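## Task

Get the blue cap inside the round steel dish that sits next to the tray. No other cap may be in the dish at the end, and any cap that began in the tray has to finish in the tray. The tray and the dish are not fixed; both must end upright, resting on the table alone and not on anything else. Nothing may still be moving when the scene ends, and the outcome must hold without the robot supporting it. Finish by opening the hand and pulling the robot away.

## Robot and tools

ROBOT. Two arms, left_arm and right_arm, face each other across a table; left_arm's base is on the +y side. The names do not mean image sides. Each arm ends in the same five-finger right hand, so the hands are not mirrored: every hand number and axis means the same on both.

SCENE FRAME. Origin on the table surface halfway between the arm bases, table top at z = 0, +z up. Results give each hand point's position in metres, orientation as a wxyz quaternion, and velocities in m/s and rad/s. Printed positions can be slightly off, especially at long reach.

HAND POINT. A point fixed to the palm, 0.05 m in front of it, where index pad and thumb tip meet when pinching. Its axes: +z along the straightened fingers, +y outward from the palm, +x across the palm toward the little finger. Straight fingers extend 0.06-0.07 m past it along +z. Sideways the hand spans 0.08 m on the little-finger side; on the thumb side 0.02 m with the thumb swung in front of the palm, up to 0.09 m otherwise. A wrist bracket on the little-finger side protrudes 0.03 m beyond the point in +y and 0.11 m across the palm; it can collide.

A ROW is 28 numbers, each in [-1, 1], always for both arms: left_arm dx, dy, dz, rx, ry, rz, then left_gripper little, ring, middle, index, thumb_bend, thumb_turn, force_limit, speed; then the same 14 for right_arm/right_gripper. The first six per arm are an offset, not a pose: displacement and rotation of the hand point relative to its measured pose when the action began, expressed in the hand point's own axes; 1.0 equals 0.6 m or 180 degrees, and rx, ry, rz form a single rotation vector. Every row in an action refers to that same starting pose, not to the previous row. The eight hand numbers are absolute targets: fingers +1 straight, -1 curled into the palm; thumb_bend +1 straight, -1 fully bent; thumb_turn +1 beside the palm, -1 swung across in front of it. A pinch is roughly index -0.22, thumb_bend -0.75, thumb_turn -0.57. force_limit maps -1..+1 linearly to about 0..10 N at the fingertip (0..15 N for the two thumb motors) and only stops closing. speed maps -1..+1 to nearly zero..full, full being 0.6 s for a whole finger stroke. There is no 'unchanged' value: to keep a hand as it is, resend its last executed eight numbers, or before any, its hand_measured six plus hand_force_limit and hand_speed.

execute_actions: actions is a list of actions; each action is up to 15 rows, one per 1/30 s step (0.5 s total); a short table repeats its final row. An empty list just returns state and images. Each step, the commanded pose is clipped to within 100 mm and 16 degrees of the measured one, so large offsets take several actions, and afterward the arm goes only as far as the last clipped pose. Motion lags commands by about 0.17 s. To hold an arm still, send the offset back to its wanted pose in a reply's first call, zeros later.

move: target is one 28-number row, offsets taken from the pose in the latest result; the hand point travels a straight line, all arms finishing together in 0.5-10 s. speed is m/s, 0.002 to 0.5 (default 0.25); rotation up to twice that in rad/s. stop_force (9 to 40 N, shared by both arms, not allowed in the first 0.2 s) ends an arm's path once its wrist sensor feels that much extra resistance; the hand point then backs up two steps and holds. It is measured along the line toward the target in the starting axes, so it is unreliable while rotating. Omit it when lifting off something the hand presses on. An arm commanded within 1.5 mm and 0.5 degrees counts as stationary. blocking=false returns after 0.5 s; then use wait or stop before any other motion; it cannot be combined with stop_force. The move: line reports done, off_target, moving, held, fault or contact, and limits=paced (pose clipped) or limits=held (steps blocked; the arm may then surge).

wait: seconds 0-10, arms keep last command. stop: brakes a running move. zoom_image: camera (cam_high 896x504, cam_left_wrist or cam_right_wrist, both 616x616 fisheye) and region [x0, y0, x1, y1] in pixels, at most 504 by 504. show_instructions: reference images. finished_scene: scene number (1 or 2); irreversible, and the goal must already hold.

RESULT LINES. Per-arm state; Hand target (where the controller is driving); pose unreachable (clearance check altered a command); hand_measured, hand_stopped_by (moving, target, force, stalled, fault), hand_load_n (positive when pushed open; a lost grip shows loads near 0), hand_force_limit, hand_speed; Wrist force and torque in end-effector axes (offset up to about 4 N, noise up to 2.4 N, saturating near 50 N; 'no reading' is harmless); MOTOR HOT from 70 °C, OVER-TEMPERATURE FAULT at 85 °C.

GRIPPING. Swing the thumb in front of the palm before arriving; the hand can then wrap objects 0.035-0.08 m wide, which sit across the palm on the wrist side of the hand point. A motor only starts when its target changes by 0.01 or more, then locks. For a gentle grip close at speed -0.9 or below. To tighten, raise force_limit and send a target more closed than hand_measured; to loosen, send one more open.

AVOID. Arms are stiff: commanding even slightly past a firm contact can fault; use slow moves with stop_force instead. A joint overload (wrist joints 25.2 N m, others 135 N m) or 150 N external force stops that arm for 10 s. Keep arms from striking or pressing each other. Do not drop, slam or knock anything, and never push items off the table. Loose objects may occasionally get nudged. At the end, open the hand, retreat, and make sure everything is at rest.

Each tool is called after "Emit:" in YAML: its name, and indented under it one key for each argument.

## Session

Emit:
execute_actions:
  actions: []

Emit:
zoom_image:
  camera: "cam_high"
  region: [240,220,480,440]

Scene clock: 0.00 s.
left_arm: end_effector_position=(+0.2979, +0.4805, +0.4817) hand_measured=(+1.000, +1.000, +1.000, +1.000, +1.000, +1.000) hand_load_n=(+0.0, +0.0, +0.0, +0.0, +0.0, +0.0) hand_stopped_by=(target, target, target, target, target, target) hand_force_limit=0.00 hand_speed=-0.80 end_effector_quat_wxyz=(+0.006, +0.269, +0.963, -0.007) end_effector_velocity=(+0.000, -0.000, -0.000) end_effector_angular_velocity=(+0.003, +0.001, -0.002) | right_arm: end_effector_position=(+0.1035, -0.3129, +0.4716) hand_measured=(+1.000, +1.000, +1.000, +1.000, +1.000, +1.000) hand_load_n=(+0.0, +0.0, +0.0, +0.0, +0.0, +0.0) hand_stopped_by=(target, target, target, target, target, target) hand_force_limit=0.00 hand_speed=-0.80 end_effector_quat_wxyz=(-0.007, -0.404, +0.914, -0.011) end_effector_velocity=(-0.000, -0.000, +0.000) end_effector_angular_velocity=(+0.000, -0.000, +0.000)
Joint positions: left_arm=[ 0.577 -1.71   1.316  1.946  1.575 -1.894] | right_arm=[-1.191 -1.732  1.368  1.952  1.59  -1.877]
Joint velocities: left_arm=[ 0.     0.002 -0.     0.001 -0.001  0.002] | right_arm=[ 0. -0.  0.  0.  0. -0.]
Wrist force (N, on the end effector, along its own x y z axes, offset not removed): no reading
Wrist torque (N m, same axes, about the end effector's origin, offset not removed): no reading
Hand target (left_arm): +0.298, +0.481, +0.482; +0.006, +0.269, +0.963, -0.007
Hand target (right_arm): +0.104, -0.313, +0.472; -0.007, -0.404, +0.914, -0.011

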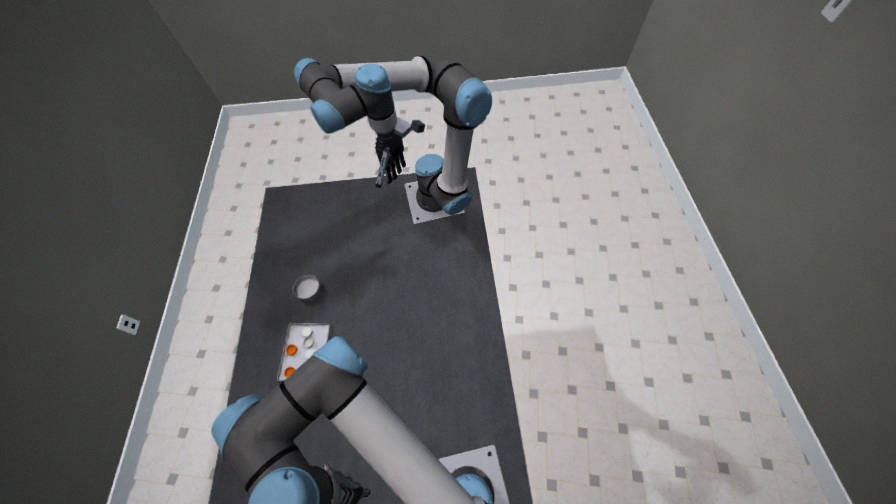

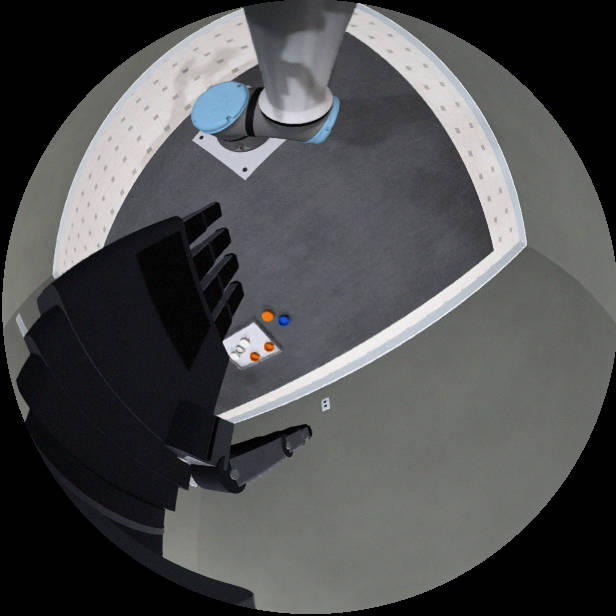

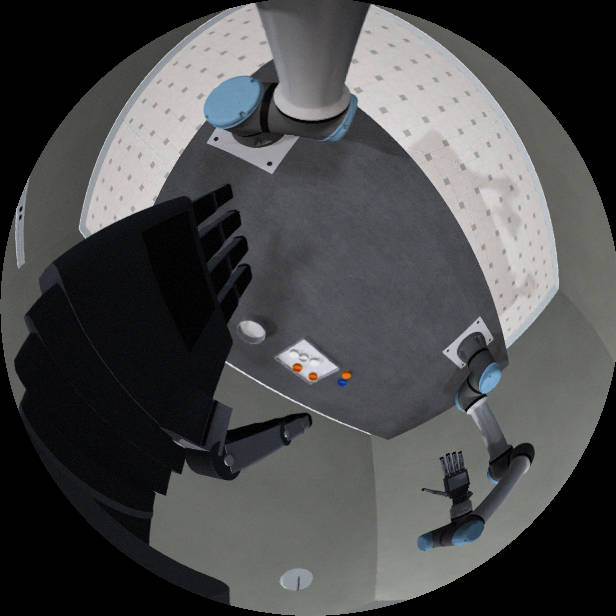

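Region (240, 220, 480, 440) of cam_high's 896x504 image, scaled by 2.100, with more detail than that image has; it fills the top 462 rows of this view, and the rest is white.

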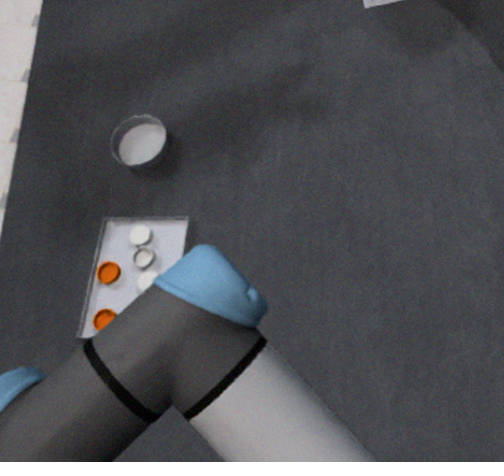

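Emit:
move:
  target: [-0.515,-0.175,0.65,0.276,-0.162,-0.312,-1,-1,-1,0.25,0,-0.6,0,0,0,0,0,0,0,0,1,1,1,1,1,1,0,-0.8]
  speed: 0.3

Scene clock: 8.80 s.
left_arm: end_effector_position=(+0.5115, +0.2239, +0.0982) hand_measured=(-1.000, -1.000, -1.000, +0.250, +0.000, -0.600) hand_load_n=(+0.0, +0.0, +0.0, +0.0, +0.0, +0.0) hand_stopped_by=(target, target, target, target, target, target) hand_force_limit=0.00 hand_speed=0.00 end_effector_quat_wxyz=(-0.120, +0.227, -0.853, +0.455) end_effector_velocity=(+0.002, -0.001, -0.002) end_effector_angular_velocity=(-0.003, -0.003, +0.007) | right_arm: end_effector_position=(+0.1035, -0.3129, +0.4716) hand_measured=(+1.000, +1.000, +1.000, +1.000, +1.000, +1.000) hand_load_n=(+0.0, +0.0, +0.0, +0.0, +0.0, +0.0) hand_stopped_by=(target, target, target, target, target, target) hand_force_limit=0.00 hand_speed=-0.80 end_effector_quat_wxyz=(-0.007, -0.404, +0.914, -0.011) end_effector_velocity=(-0.000, +0.000, +0.000) end_effector_angular_velocity=(+0.000, -0.000, +0.000)
Joint positions: left_arm=[ 0.743 -1.275  1.811  0.084  1.861 -2.943] | right_arm=[-1.191 -1.732  1.368  1.952  1.59  -1.877]
Joint velocities: left_arm=[-0.001  0.003  0.003 -0.012 -0.006 -0.006] | right_arm=[ 0.  0. -0.  0. -0. -0.]
Wrist force (N, on the end effector, along its own x y z axes, offset not removed): left_arm=[0.2 -0.6 -2.1] | right_arm=[-1.8 3.4 -1.1]
Wrist torque (N m, same axes, about the end effector's origin, offset not removed): left_arm=[0.21 0.13 0.12] | right_arm=[0.66 0.40 0.09]
Hand target (left_arm): +0.512, +0.224, +0.098; +0.120, -0.227, +0.852, -0.455
Hand target (right_arm): +0.104, -0.313, +0.472; -0.007, -0.404, +0.914, -0.011
Off the commanded pose (left_arm): 0.001 m, 0 deg.
Off the commanded pose (right_arm): 0.000 m, 0 deg.
move: done

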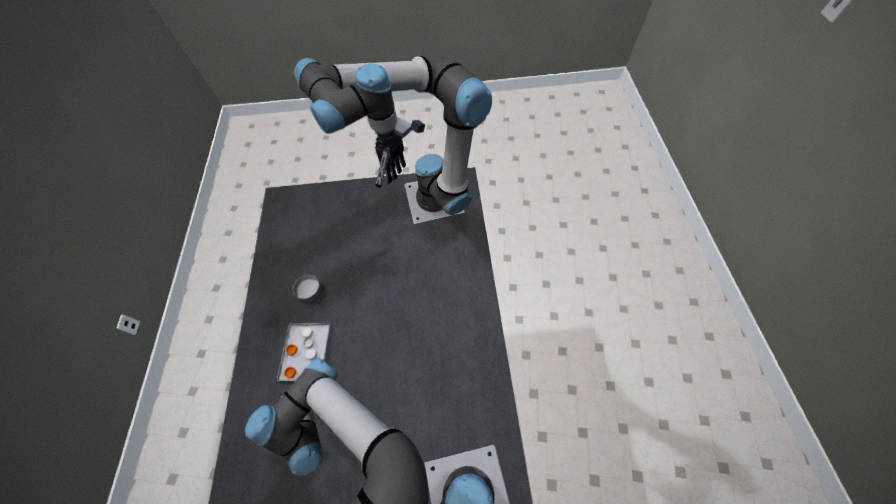

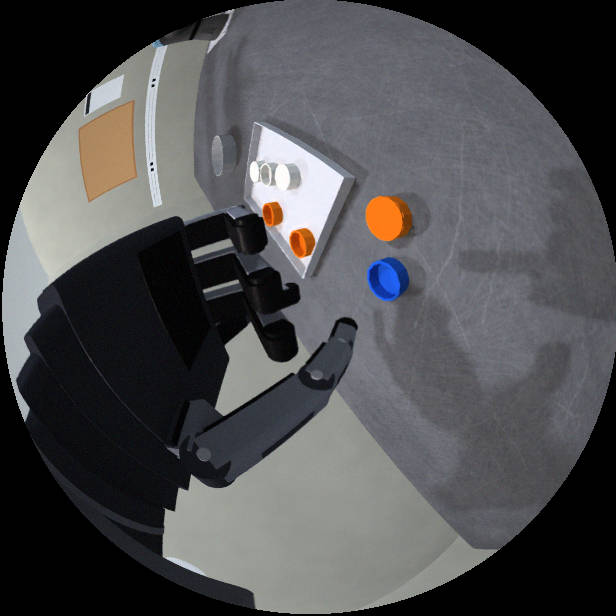

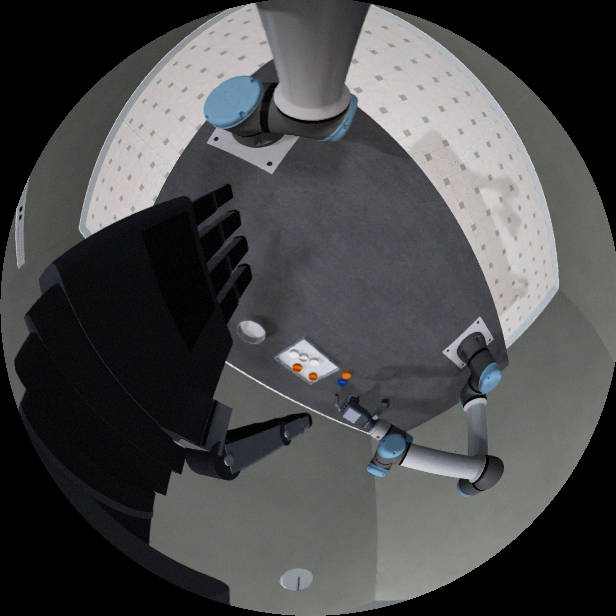

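Emit:
move:
  target: [-0.012,0.068,0.052,0,0,0,-1,-1,-1,0.25,0,-0.6,0,0,0,0,0,0,0,0,1,1,1,1,1,1,0,-0.8]
  speed: 0.1

Scene clock: 12.97 s.
left_arm: end_effector_position=(+0.5192, +0.2246, +0.0471) hand_measured=(-1.000, -1.000, -1.000, +0.250, +0.000, -0.600) hand_load_n=(+0.0, +0.0, +0.0, +0.0, +0.0, +0.0) hand_stopped_by=(target, target, target, target, target, target) hand_force_limit=0.00 hand_speed=0.00 end_effector_quat_wxyz=(-0.120, +0.227, -0.853, +0.455) end_effector_velocity=(+0.001, +0.001, -0.002) end_effector_angular_velocity=(-0.000, -0.002, +0.003) | right_arm: end_effector_position=(+0.1035, -0.3129, +0.4716) hand_measured=(+1.000, +1.000, +1.000, +1.000, +1.000, +1.000) hand_load_n=(+0.0, +0.0, +0.0, +0.0, +0.0, +0.0) hand_stopped_by=(target, target, target, target, target, target) hand_force_limit=0.00 hand_speed=-0.80 end_effector_quat_wxyz=(-0.007, -0.404, +0.914, -0.011) end_effector_velocity=(+0.000, +0.000, -0.000) end_effector_angular_velocity=(+0.000, -0.000, -0.000)
Joint positions: left_arm=[ 0.757 -1.19   1.847 -0.034  1.872 -2.935] | right_arm=[-1.191 -1.732  1.368  1.952  1.59  -1.877]
Joint velocities: left_arm=[ 0.002  0.003  0.001 -0.006 -0.001  0.001] | right_arm=[ 0.     0.     0.    -0.001 -0.     0.   ]
Wrist force (N, on the end effector, along its own x y z axes, offset not removed): left_arm=[1.0 -0.3 -2.2] | right_arm=[3.6 -1.7 -1.3]
Wrist torque (N m, same axes, about the end effector's origin, offset not removed): left_arm=[0.37 0.04 0.15] | right_arm=[-0.17 -0.19 0.23]
Hand target (left_arm): +0.519, +0.225, +0.047; +0.120, -0.227, +0.853, -0.455
Hand target (right_arm): +0.104, -0.313, +0.472; -0.007, -0.404, +0.914, -0.011
Off the commanded pose (left_arm): 0.000 m, 0 deg.
Off the commanded pose (right_arm): 0.000 m, 0 deg.
move: done

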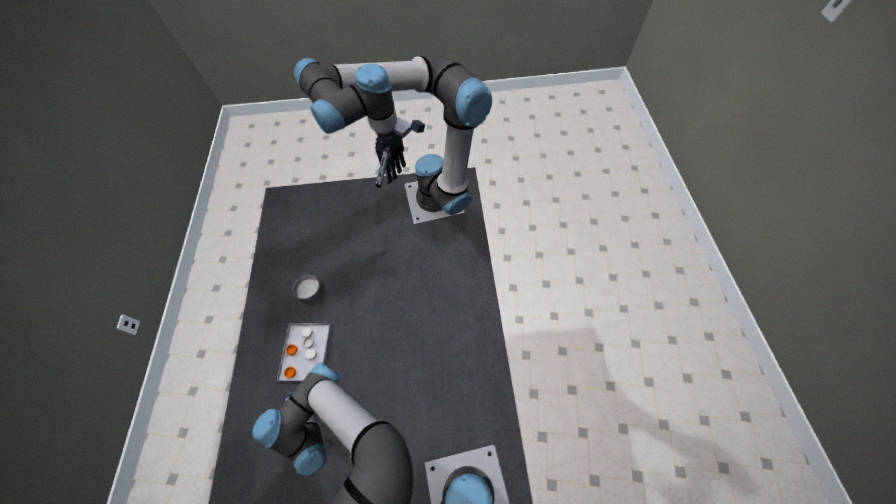

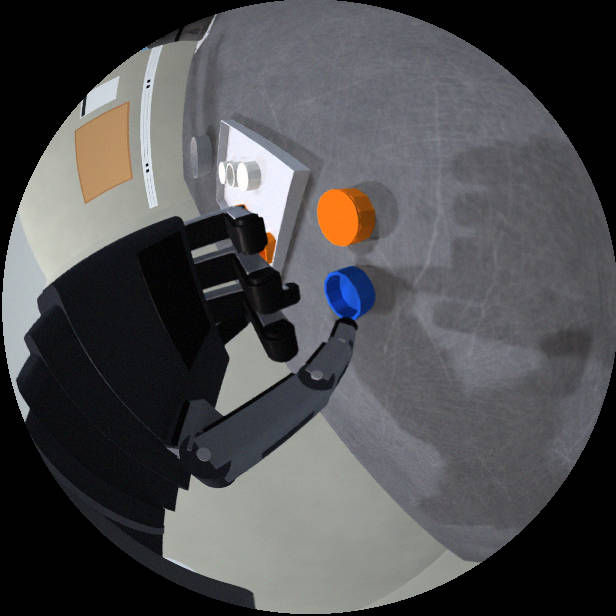

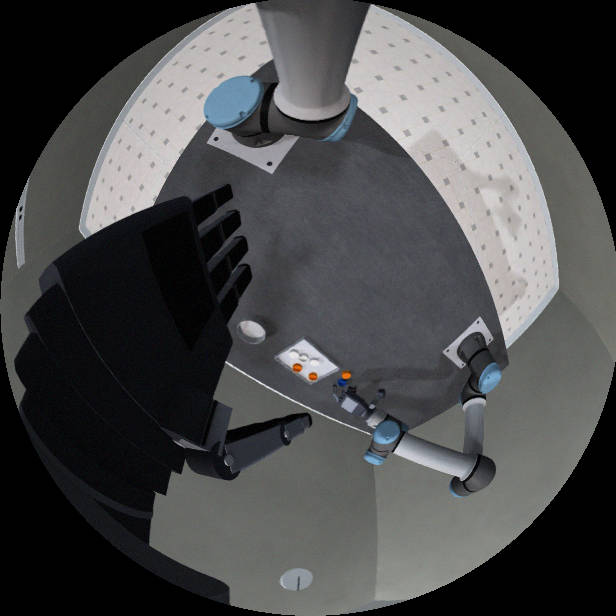

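Emit:
move:
  target: [-0.004,0.035,0.025,0,0,0,-1,-1,-1,0.25,0,-0.6,0,0,0,0,0,0,0,0,1,1,1,1,1,1,0,-0.8]
  speed: 0.015
  stop_force: 9

Emit:
move:
  target: [0,0,0,0,0,0,-1,-1,-1,-0.2,0,-0.6,0,-0.85,0,0,0,0,0,0,1,1,1,1,1,1,0,-0.8]

Scene clock: 19.53 s.
left_arm: end_effector_position=(+0.5216, +0.2251, +0.0215) hand_measured=(-1.000, -1.000, -1.000, +0.250, +0.000, -0.600) hand_load_n=(+0.0, +0.0, +0.0, +0.0, +0.0, +0.0) hand_stopped_by=(target, target, target, target, target, target) hand_force_limit=0.00 hand_speed=0.00 end_effector_quat_wxyz=(-0.120, +0.227, -0.853, +0.455) end_effector_velocity=(-0.000, -0.001, -0.002) end_effector_angular_velocity=(-0.001, -0.000, -0.003) | right_arm: end_effector_position=(+0.1035, -0.3129, +0.4716) hand_measured=(+1.000, +1.000, +1.000, +1.000, +1.000, +1.000) hand_load_n=(+0.0, +0.0, +0.0, +0.0, +0.0, +0.0) hand_stopped_by=(target, target, target, target, target, target) hand_force_limit=0.00 hand_speed=-0.80 end_effector_quat_wxyz=(-0.007, -0.404, +0.914, -0.011) end_effector_velocity=(+0.000, +0.000, +0.000) end_effector_angular_velocity=(+0.000, -0.000, -0.000)
Joint positions: left_arm=[ 0.761 -1.146  1.863 -0.093  1.875 -2.932] | right_arm=[-1.191 -1.732  1.368  1.952  1.59  -1.877]
Joint velocities: left_arm=[-0.002  0.004  0.001 -0.006  0.002  0.   ] | right_arm=[ 0.  0. -0. -0. -0.  0.]
Wrist force (N, on the end effector, along its own x y z axes, offset not removed): left_arm=[-1.4 0.7 -3.1] | right_arm=[-2.2 1.0 -4.5]
Wrist torque (N m, same axes, about the end effector's origin, offset not removed): left_arm=[0.55 0.36 0.09] | right_arm=[0.59 0.57 0.00]
Hand target (left_arm): +0.522, +0.225, +0.021; +0.120, -0.227, +0.853, -0.455
Hand target (right_arm): +0.104, -0.313, +0.472; -0.007, -0.404, +0.914, -0.011
Off the commanded pose (left_arm): 0.000 m, 0 deg.
Off the commanded pose (right_arm): 0.000 m, 0 deg.
move: done

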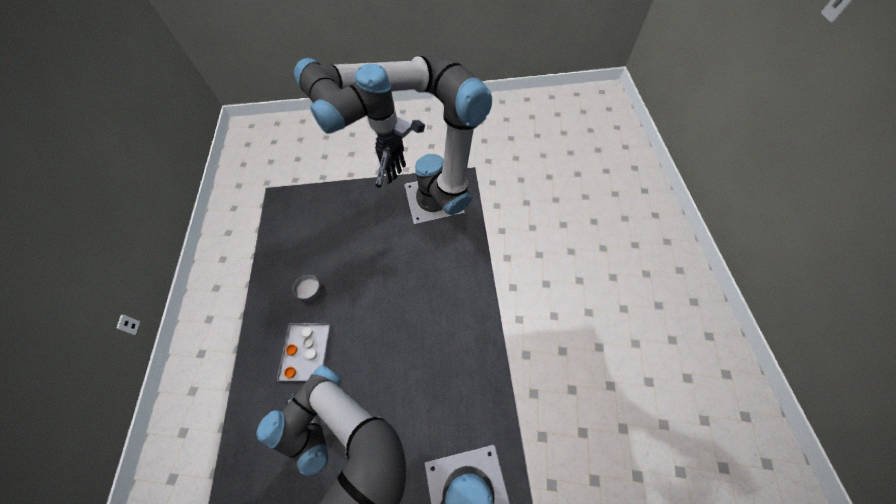

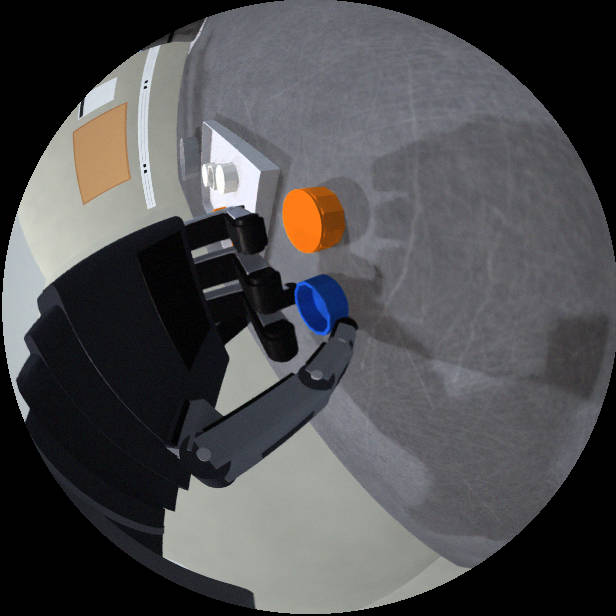

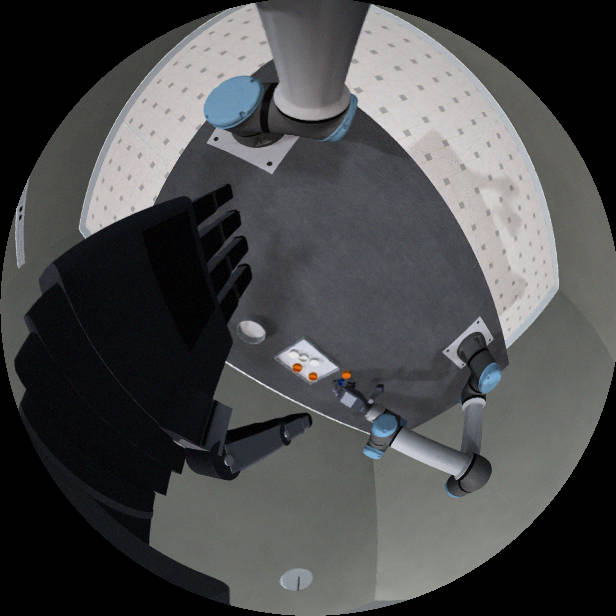

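Scene clock: 20.57 s.
left_arm: end_effector_position=(+0.5216, +0.2251, +0.0215) hand_measured=(-1.000, -1.000, -1.000, +0.062, +0.002, -0.600) hand_load_n=(+0.0, +0.0, +0.0, +5.5, +3.5, +0.0) hand_stopped_by=(target, target, target, force, target, target) hand_force_limit=0.00 hand_speed=-0.85 end_effector_quat_wxyz=(-0.120, +0.227, -0.853, +0.455) end_effector_velocity=(+0.000, -0.000, +0.001) end_effector_angular_velocity=(-0.001, -0.001, +0.001) | right_arm: end_effector_position=(+0.1035, -0.3129, +0.4716) hand_measured=(+1.000, +1.000, +1.000, +1.000, +1.000, +1.000) hand_load_n=(+0.0, +0.0, +0.0, +0.0, +0.0, +0.0) hand_stopped_by=(target, target, target, target, target, target) hand_force_limit=0.00 hand_speed=-0.80 end_effector_quat_wxyz=(-0.007, -0.404, +0.914, -0.011) end_effector_velocity=(-0.000, -0.000, +0.000) end_effector_angular_velocity=(-0.001, +0.001, -0.000)
Joint positions: left_arm=[ 0.761 -1.146  1.863 -0.093  1.875 -2.932] | right_arm=[-1.191 -1.732  1.368  1.952  1.59  -1.877]
Joint velocities: left_arm=[ 0.    -0.001  0.    -0.    -0.    -0.001] | right_arm=[0.    0.    0.    0.001 0.    0.   ]
Wrist force (N, on the end effector, along its own x y z axes, offset not removed): left_arm=[-0.6 -2.5 -3.3] | right_arm=[1.9 -0.2 -1.2]
Wrist torque (N m, same axes, about the end effector's origin, offset not removed): left_arm=[0.20 0.33 0.04] | right_arm=[0.09 -0.11 0.31]
Hand target (left_arm): +0.522, +0.225, +0.022; +0.120, -0.227, +0.853, -0.455
Hand target (right_arm): +0.104, -0.313, +0.472; -0.007, -0.404, +0.914, -0.011
Off the commanded pose (left_arm): 0.000 m, 0 deg.
Off the commanded pose (right_arm): 0.000 m, 0 deg.
move: done

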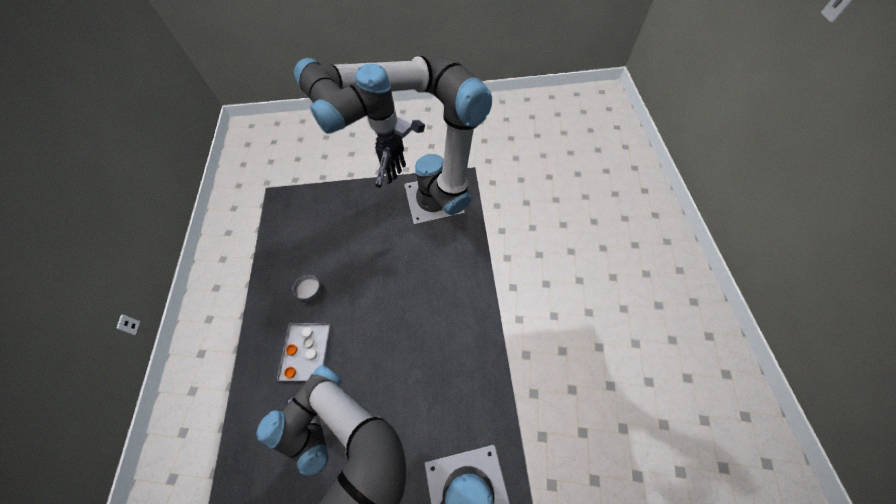

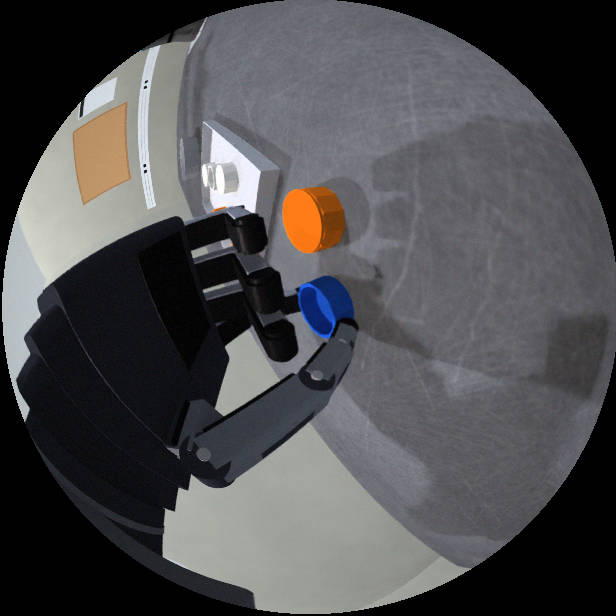

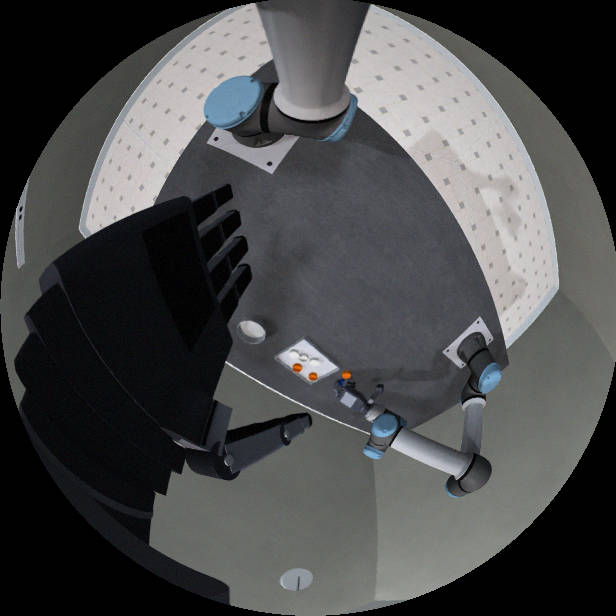

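Emit:
move:
  target: [0,-0.083,-0.056,0,0,0,-1,-1,-1,-0.2,0,-0.6,0,-0.85,0,0,0,0,0,0,1,1,1,1,1,1,0,-0.8]
  speed: 0.08

Emit:
move:
  target: [0.318,-0.347,0.518,0,0,0,-1,-1,-1,-0.2,0,-0.6,0,-0.85,0,0,0,0,0,0,1,1,1,1,1,1,0,-0.8]
  speed: 0.2

Scene clock: 26.47 s.
left_arm: end_effector_position=(+0.5216, +0.2254, +0.0814) hand_measured=(-1.000, -1.000, -1.000, +0.062, +0.002, -0.600) hand_load_n=(+0.0, +0.0, +0.0, +5.0, +4.0, +0.0) hand_stopped_by=(target, target, target, force, target, target) hand_force_limit=0.00 hand_speed=-0.85 end_effector_quat_wxyz=(-0.120, +0.227, -0.853, +0.455) end_effector_velocity=(-0.001, -0.001, +0.003) end_effector_angular_velocity=(-0.001, -0.000, -0.003) | right_arm: end_effector_position=(+0.1035, -0.3129, +0.4716) hand_measured=(+1.000, +1.000, +1.000, +1.000, +1.000, +1.000) hand_load_n=(+0.0, +0.0, +0.0, +0.0, +0.0, +0.0) hand_stopped_by=(target, target, target, target, target, target) hand_force_limit=0.00 hand_speed=-0.80 end_effector_quat_wxyz=(-0.007, -0.404, +0.914, -0.011) end_effector_velocity=(+0.000, +0.000, -0.001) end_effector_angular_velocity=(-0.000, +0.000, -0.000)
Joint positions: left_arm=[ 0.762 -1.234  1.804  0.053  1.876 -2.932] | right_arm=[-1.191 -1.732  1.368  1.952  1.59  -1.877]
Joint velocities: left_arm=[-0.002 -0.003 -0.003  0.006  0.001  0.   ] | right_arm=[ 0.    -0.     0.002 -0.002  0.     0.   ]
Wrist force (N, on the end effector, along its own x y z axes, offset not removed): left_arm=[-0.9 0.4 -1.8] | right_arm=[2.7 -1.0 1.3]
Wrist torque (N m, same axes, about the end effector's origin, offset not removed): left_arm=[0.40 0.23 0.18] | right_arm=[-0.08 -0.20 0.01]
Hand target (left_arm): +0.522, +0.225, +0.082; +0.120, -0.227, +0.853, -0.455
Hand target (right_arm): +0.104, -0.313, +0.472; -0.007, -0.404, +0.914, -0.011
Off the commanded pose (left_arm): 0.000 m, 0 deg.
Off the commanded pose (right_arm): 0.000 m, 0 deg.
move: done

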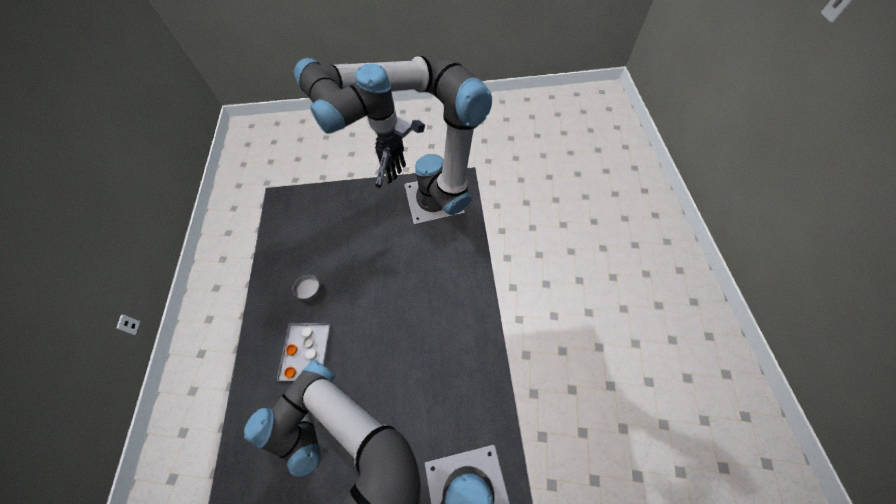

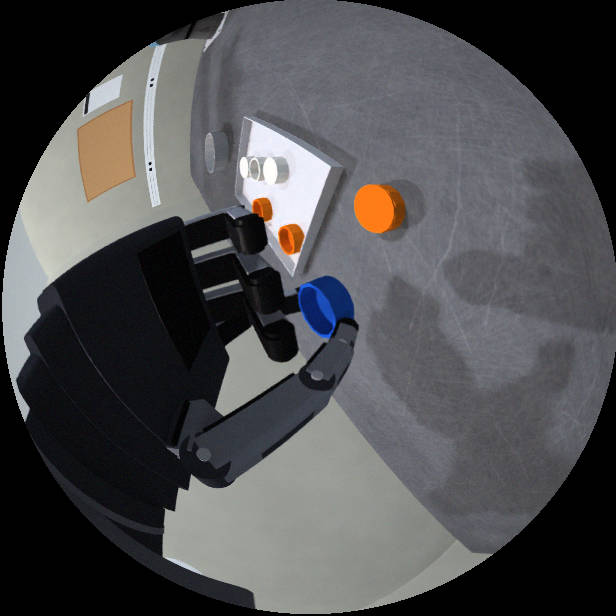

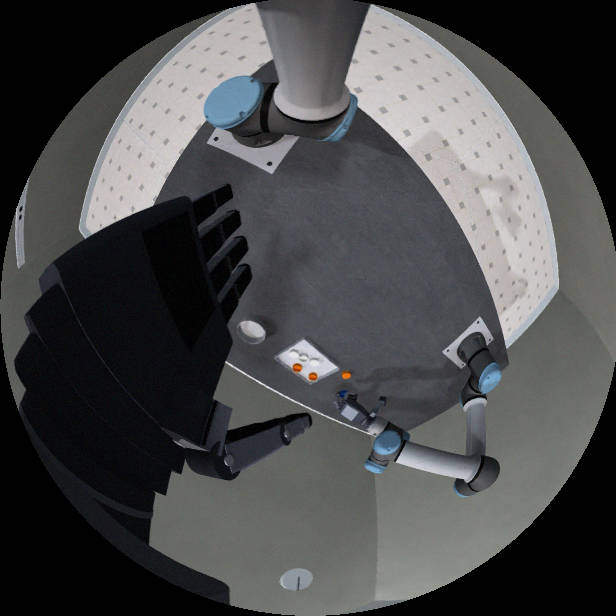

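Scene clock: 29.27 s.
left_arm: end_effector_position=(+0.5417, -0.1936, +0.0817) hand_measured=(-1.000, -1.000, -1.000, +0.062, +0.002, -0.600) hand_load_n=(+0.0, +0.0, +0.0, +5.0, +4.0, +0.0) hand_stopped_by=(target, target, target, force, target, target) hand_force_limit=0.00 hand_speed=-0.85 end_effector_quat_wxyz=(-0.120, +0.227, -0.852, +0.456) end_effector_velocity=(+0.000, -0.003, -0.001) end_effector_angular_velocity=(+0.010, +0.006, -0.002) | right_arm: end_effector_position=(+0.1035, -0.3129, +0.4716) hand_measured=(+1.000, +1.000, +1.000, +1.000, +1.000, +1.000) hand_load_n=(+0.0, +0.0, +0.0, +0.0, +0.0, +0.0) hand_stopped_by=(target, target, target, target, target, target) hand_force_limit=0.00 hand_speed=-0.80 end_effector_quat_wxyz=(-0.007, -0.404, +0.914, -0.011) end_effector_velocity=(+0.000, -0.000, -0.000) end_effector_angular_velocity=(-0.001, +0.002, -0.001)
Joint positions: left_arm=[ 0.322 -0.53   0.59   0.531  1.512 -3.183] | right_arm=[-1.191 -1.732  1.368  1.952  1.59  -1.877]
Joint velocities: left_arm=[-0.001  0.024 -0.047  0.034  0.001 -0.   ] | right_arm=[-0.001  0.     0.001  0.001 -0.     0.   ]
Wrist force (N, on the end effector, along its own x y z axes, offset not removed): left_arm=[-1.0 1.3 -1.3] | right_arm=[-1.2 -1.3 -0.3]
Wrist torque (N m, same axes, about the end effector's origin, offset not removed): left_arm=[0.49 0.21 0.05] | right_arm=[-0.11 0.25 -0.31]
Hand target (left_arm): +0.542, -0.194, +0.082; +0.120, -0.227, +0.853, -0.455
Hand target (right_arm): +0.104, -0.313, +0.472; -0.007, -0.404, +0.914, -0.011
Off the commanded pose (left_arm): 0.001 m, 0 deg.
Off the commanded pose (right_arm): 0.000 m, 0 deg.
move: done

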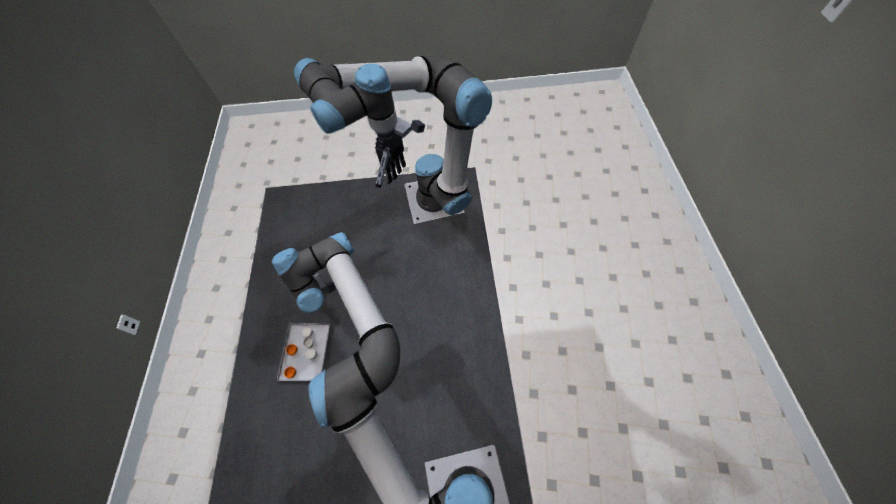

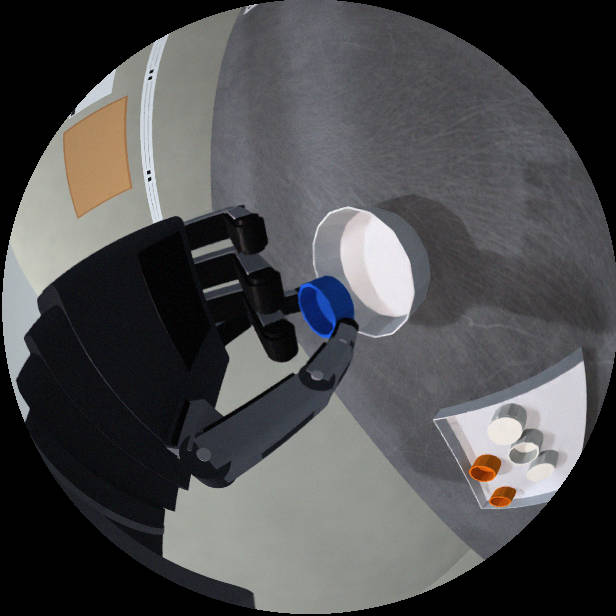

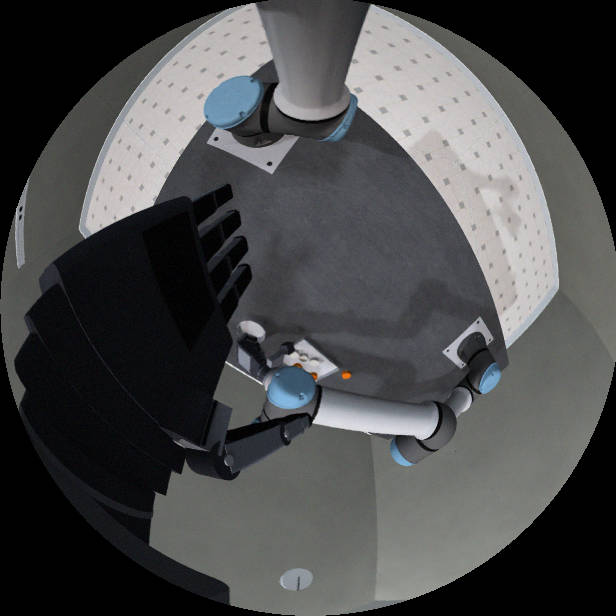

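Emit:
move:
  target: [0,0.056,0.05,0,0,0,-1,-1,-1,-0.2,0,-0.6,0,-0.85,0,0,0,0,0,0,1,1,1,1,1,1,0,-0.8]
  speed: 0.025
  stop_force: 9

Emit:
move:
  target: [0,0,0,0,0,0,-1,-1,-1,0.18,0,-0.6,0,-0.6,0,0,0,0,0,0,1,1,1,1,1,1,0,-0.8]

Emit:
move:
  target: [0,-0.12,-0.14,0,0,0,-1,-1,-1,0.18,0,-0.6,0,-0.6,0,0,0,0,0,0,1,1,1,1,1,1,0,-0.8]
  speed: 0.12

Scene clock: 37.00 s.
left_arm: end_effector_position=(+0.5447, -0.1991, +0.0374) hand_measured=(-1.000, -1.000, -1.000, +0.062, +0.002, -0.600) hand_load_n=(+0.0, +0.0, +0.0, +5.0, +4.0, +0.0) hand_stopped_by=(target, target, target, force, target, target) hand_force_limit=0.00 hand_speed=-0.85 end_effector_quat_wxyz=(-0.120, +0.227, -0.852, +0.455) end_effector_velocity=(-0.001, -0.001, -0.004) end_effector_angular_velocity=(+0.001, +0.001, +0.000) | right_arm: end_effector_position=(+0.1035, -0.3129, +0.4716) hand_measured=(+1.000, +1.000, +1.000, +1.000, +1.000, +1.000) hand_load_n=(+0.0, +0.0, +0.0, +0.0, +0.0, +0.0) hand_stopped_by=(target, target, target, target, target, target) hand_force_limit=0.00 hand_speed=-0.80 end_effector_quat_wxyz=(-0.007, -0.404, +0.914, -0.011) end_effector_velocity=(+0.000, +0.000, +0.000) end_effector_angular_velocity=(+0.000, -0.000, -0.000)
Joint positions: left_arm=[ 0.322 -0.486  0.618  0.459  1.513 -3.183] | right_arm=[-1.191 -1.732  1.368  1.952  1.59  -1.877]
Joint velocities: left_arm=[-0.001  0.005  0.001 -0.004 -0.001 -0.001] | right_arm=[ 0.     0.    -0.001  0.     0.     0.   ]
Wrist force (N, on the end effector, along its own x y z axes, offset not removed): left_arm=[-1.5 1.2 -1.3] | right_arm=[1.2 2.1 1.1]
Wrist torque (N m, same axes, about the end effector's origin, offset not removed): left_arm=[0.47 0.43 0.00] | right_arm=[0.18 0.16 0.13]
Hand target (left_arm): +0.545, -0.199, +0.037; +0.120, -0.227, +0.852, -0.456
Hand target (right_arm): +0.104, -0.313, +0.472; -0.007, -0.404, +0.914, -0.011
Off the commanded pose (left_arm): 0.000 m, 0 deg.
Off the commanded pose (right_arm): 0.000 m, 0 deg.
move: done

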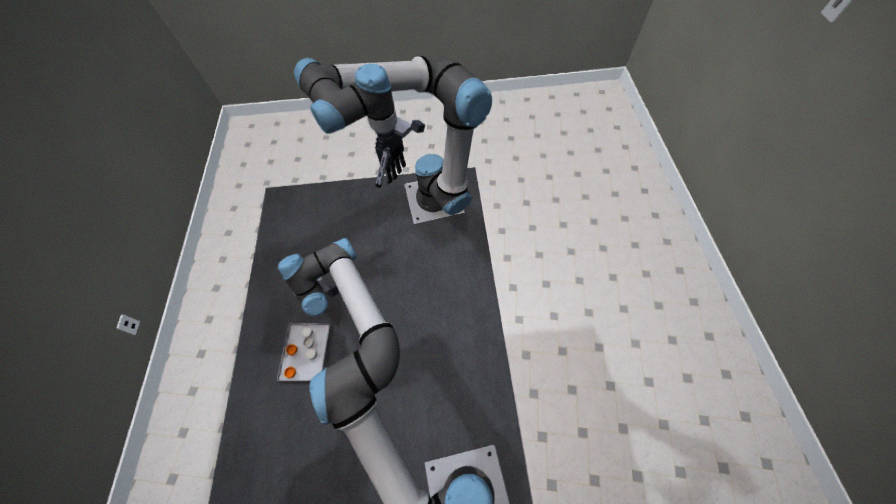

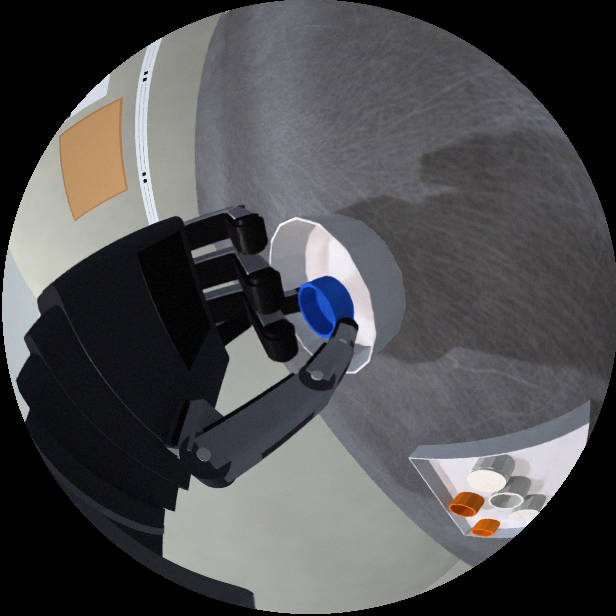

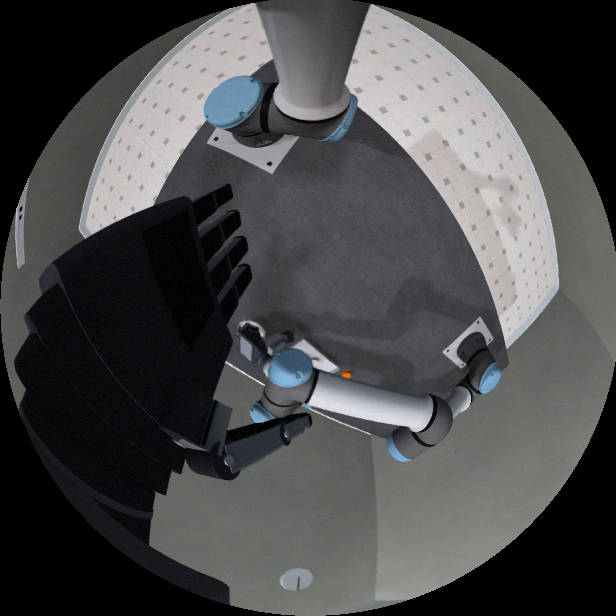

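Scene clock: 37.50 s.
left_arm: end_effector_position=(+0.5447, -0.1990, +0.0373) hand_measured=(-1.000, -1.000, -1.000, +0.180, +0.000, -0.600) hand_load_n=(+0.0, +0.0, +0.0, +0.0, +0.0, +0.0) hand_stopped_by=(target, target, target, target, target, target) hand_force_limit=0.00 hand_speed=-0.60 end_effector_quat_wxyz=(-0.120, +0.227, -0.852, +0.455) end_effector_velocity=(+0.000, +0.000, -0.000) end_effector_angular_velocity=(+0.000, +0.001, +0.000) | right_arm: end_effector_position=(+0.1035, -0.3129, +0.4716) hand_measured=(+1.000, +1.000, +1.000, +1.000, +1.000, +1.000) hand_load_n=(+0.0, +0.0, +0.0, +0.0, +0.0, +0.0) hand_stopped_by=(target, target, target, target, target, target) hand_force_limit=0.00 hand_speed=-0.80 end_effector_quat_wxyz=(-0.007, -0.404, +0.914, -0.011) end_effector_velocity=(+0.000, +0.000, -0.000) end_effector_angular_velocity=(-0.000, +0.000, -0.000)
Joint positions: left_arm=[ 0.322 -0.486  0.618  0.459  1.513 -3.183] | right_arm=[-1.191 -1.732  1.368  1.952  1.59  -1.877]
Joint velocities: left_arm=[ 0.    -0.     0.     0.001  0.001 -0.001] | right_arm=[-0.  0.  0. -0. -0. -0.]
Wrist force (N, on the end effector, along its own x y z axes, offset not removed): left_arm=[-0.3 -0.6 -2.6] | right_arm=[-0.5 3.0 2.6]
Wrist torque (N m, same axes, about the end effector's origin, offset not removed): left_arm=[0.27 0.17 0.12] | right_arm=[0.54 0.13 0.02]
Hand target (left_arm): +0.545, -0.199, +0.037; +0.120, -0.227, +0.852, -0.455
Hand target (right_arm): +0.104, -0.313, +0.472; -0.007, -0.404, +0.914, -0.011
Off the commanded pose (left_arm): 0.000 m, 0 deg.
Off the commanded pose (right_arm): 0.000 m, 0 deg.
move: done

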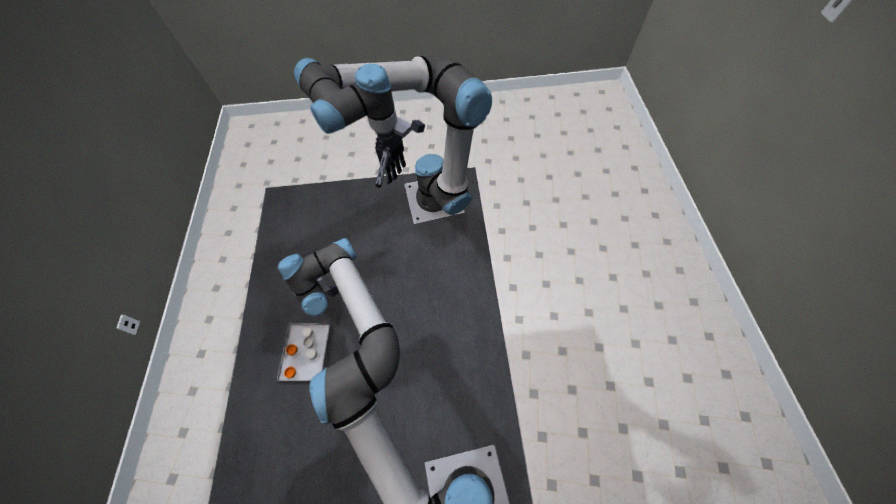

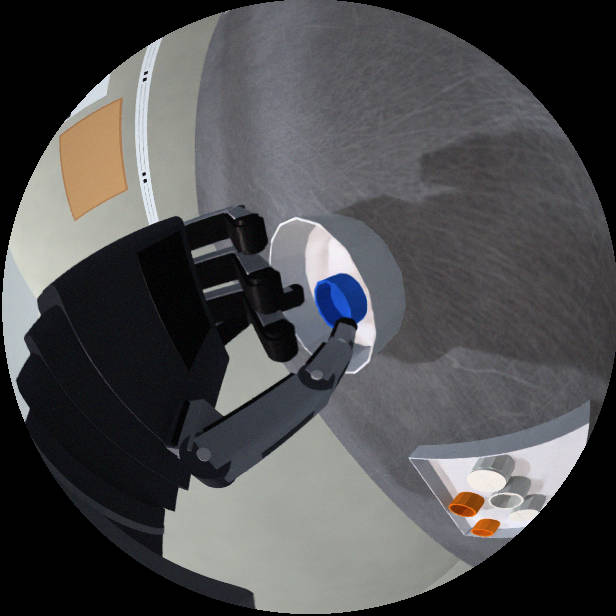

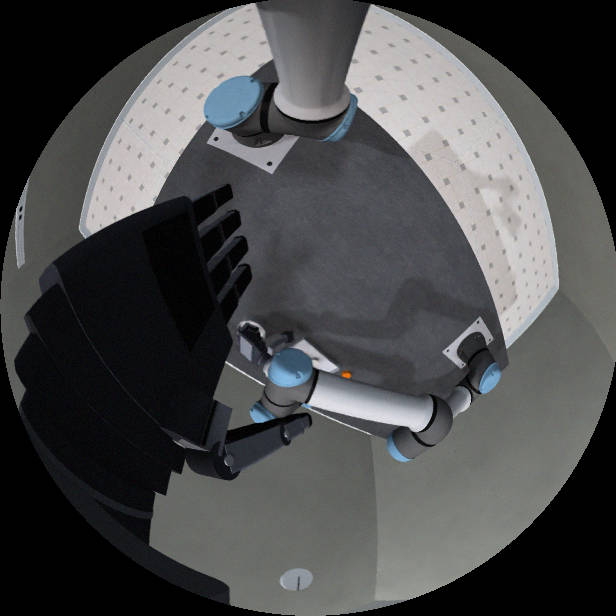

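Scene clock: 38.97 s.
left_arm: end_effector_position=(+0.5301, -0.1731, +0.1436) hand_measured=(-1.000, -1.000, -1.000, +0.180, +0.000, -0.600) hand_load_n=(+0.0, +0.0, +0.0, +0.0, +0.0, +0.0) hand_stopped_by=(target, target, target, target, target, target) hand_force_limit=0.00 hand_speed=-0.60 end_effector_quat_wxyz=(-0.120, +0.227, -0.852, +0.455) end_effector_velocity=(+0.000, +0.001, +0.003) end_effector_angular_velocity=(+0.001, -0.002, -0.000) | right_arm: end_effector_position=(+0.1035, -0.3129, +0.4716) hand_measured=(+1.000, +1.000, +1.000, +1.000, +1.000, +1.000) hand_load_n=(+0.0, +0.0, +0.0, +0.0, +0.0, +0.0) hand_stopped_by=(target, target, target, target, target, target) hand_force_limit=0.00 hand_speed=-0.80 end_effector_quat_wxyz=(-0.007, -0.404, +0.914, -0.011) end_effector_velocity=(-0.000, -0.000, -0.000) end_effector_angular_velocity=(-0.001, +0.001, +0.000)
Joint positions: left_arm=[ 0.319 -0.635  0.632  0.594  1.51  -3.185] | right_arm=[-1.191 -1.732  1.368  1.952  1.59  -1.877]
Joint velocities: left_arm=[ 0.001 -0.003 -0.001  0.004 -0.001  0.003] | right_arm=[-0.    -0.     0.001  0.001  0.    -0.   ]
Wrist force (N, on the end effector, along its own x y z axes, offset not removed): left_arm=[-1.3 0.0 -1.3] | right_arm=[-1.4 3.3 -3.0]
Wrist torque (N m, same axes, about the end effector's origin, offset not removed): left_arm=[0.32 0.32 0.06] | right_arm=[0.73 0.61 -0.04]
Hand target (left_arm): +0.530, -0.173, +0.144; +0.120, -0.227, +0.852, -0.455
Hand target (right_arm): +0.104, -0.313, +0.472; -0.007, -0.404, +0.914, -0.011
Off the commanded pose (left_arm): 0.000 m, 0 deg.
Off the commanded pose (right_arm): 0.000 m, 0 deg.
move: done

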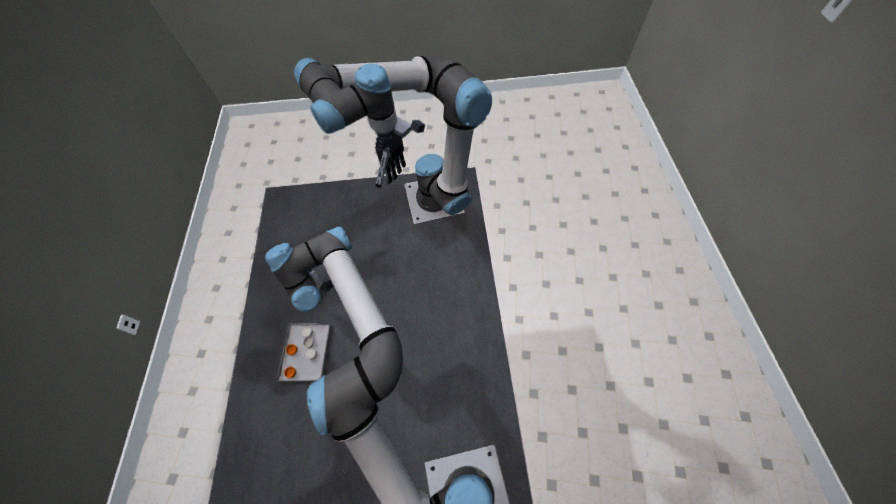

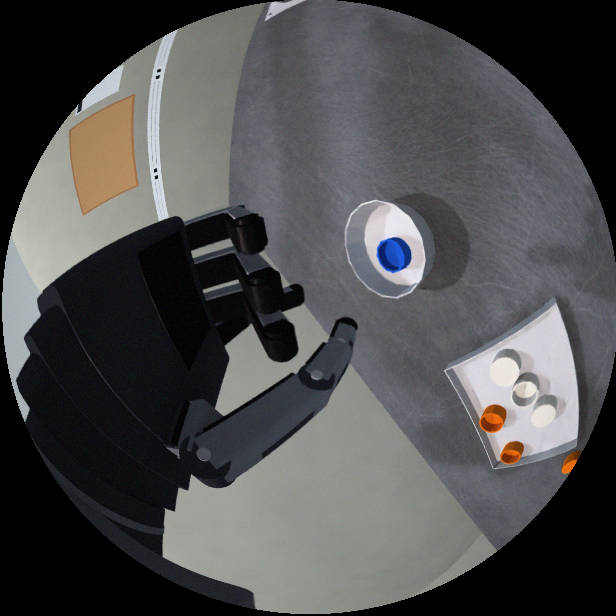

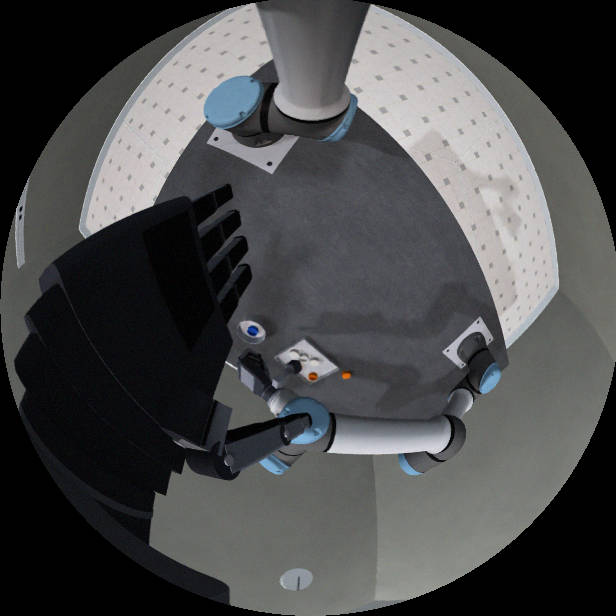

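Emit:
finished_scene:
  scene: 2

The scene is finished: the task was done.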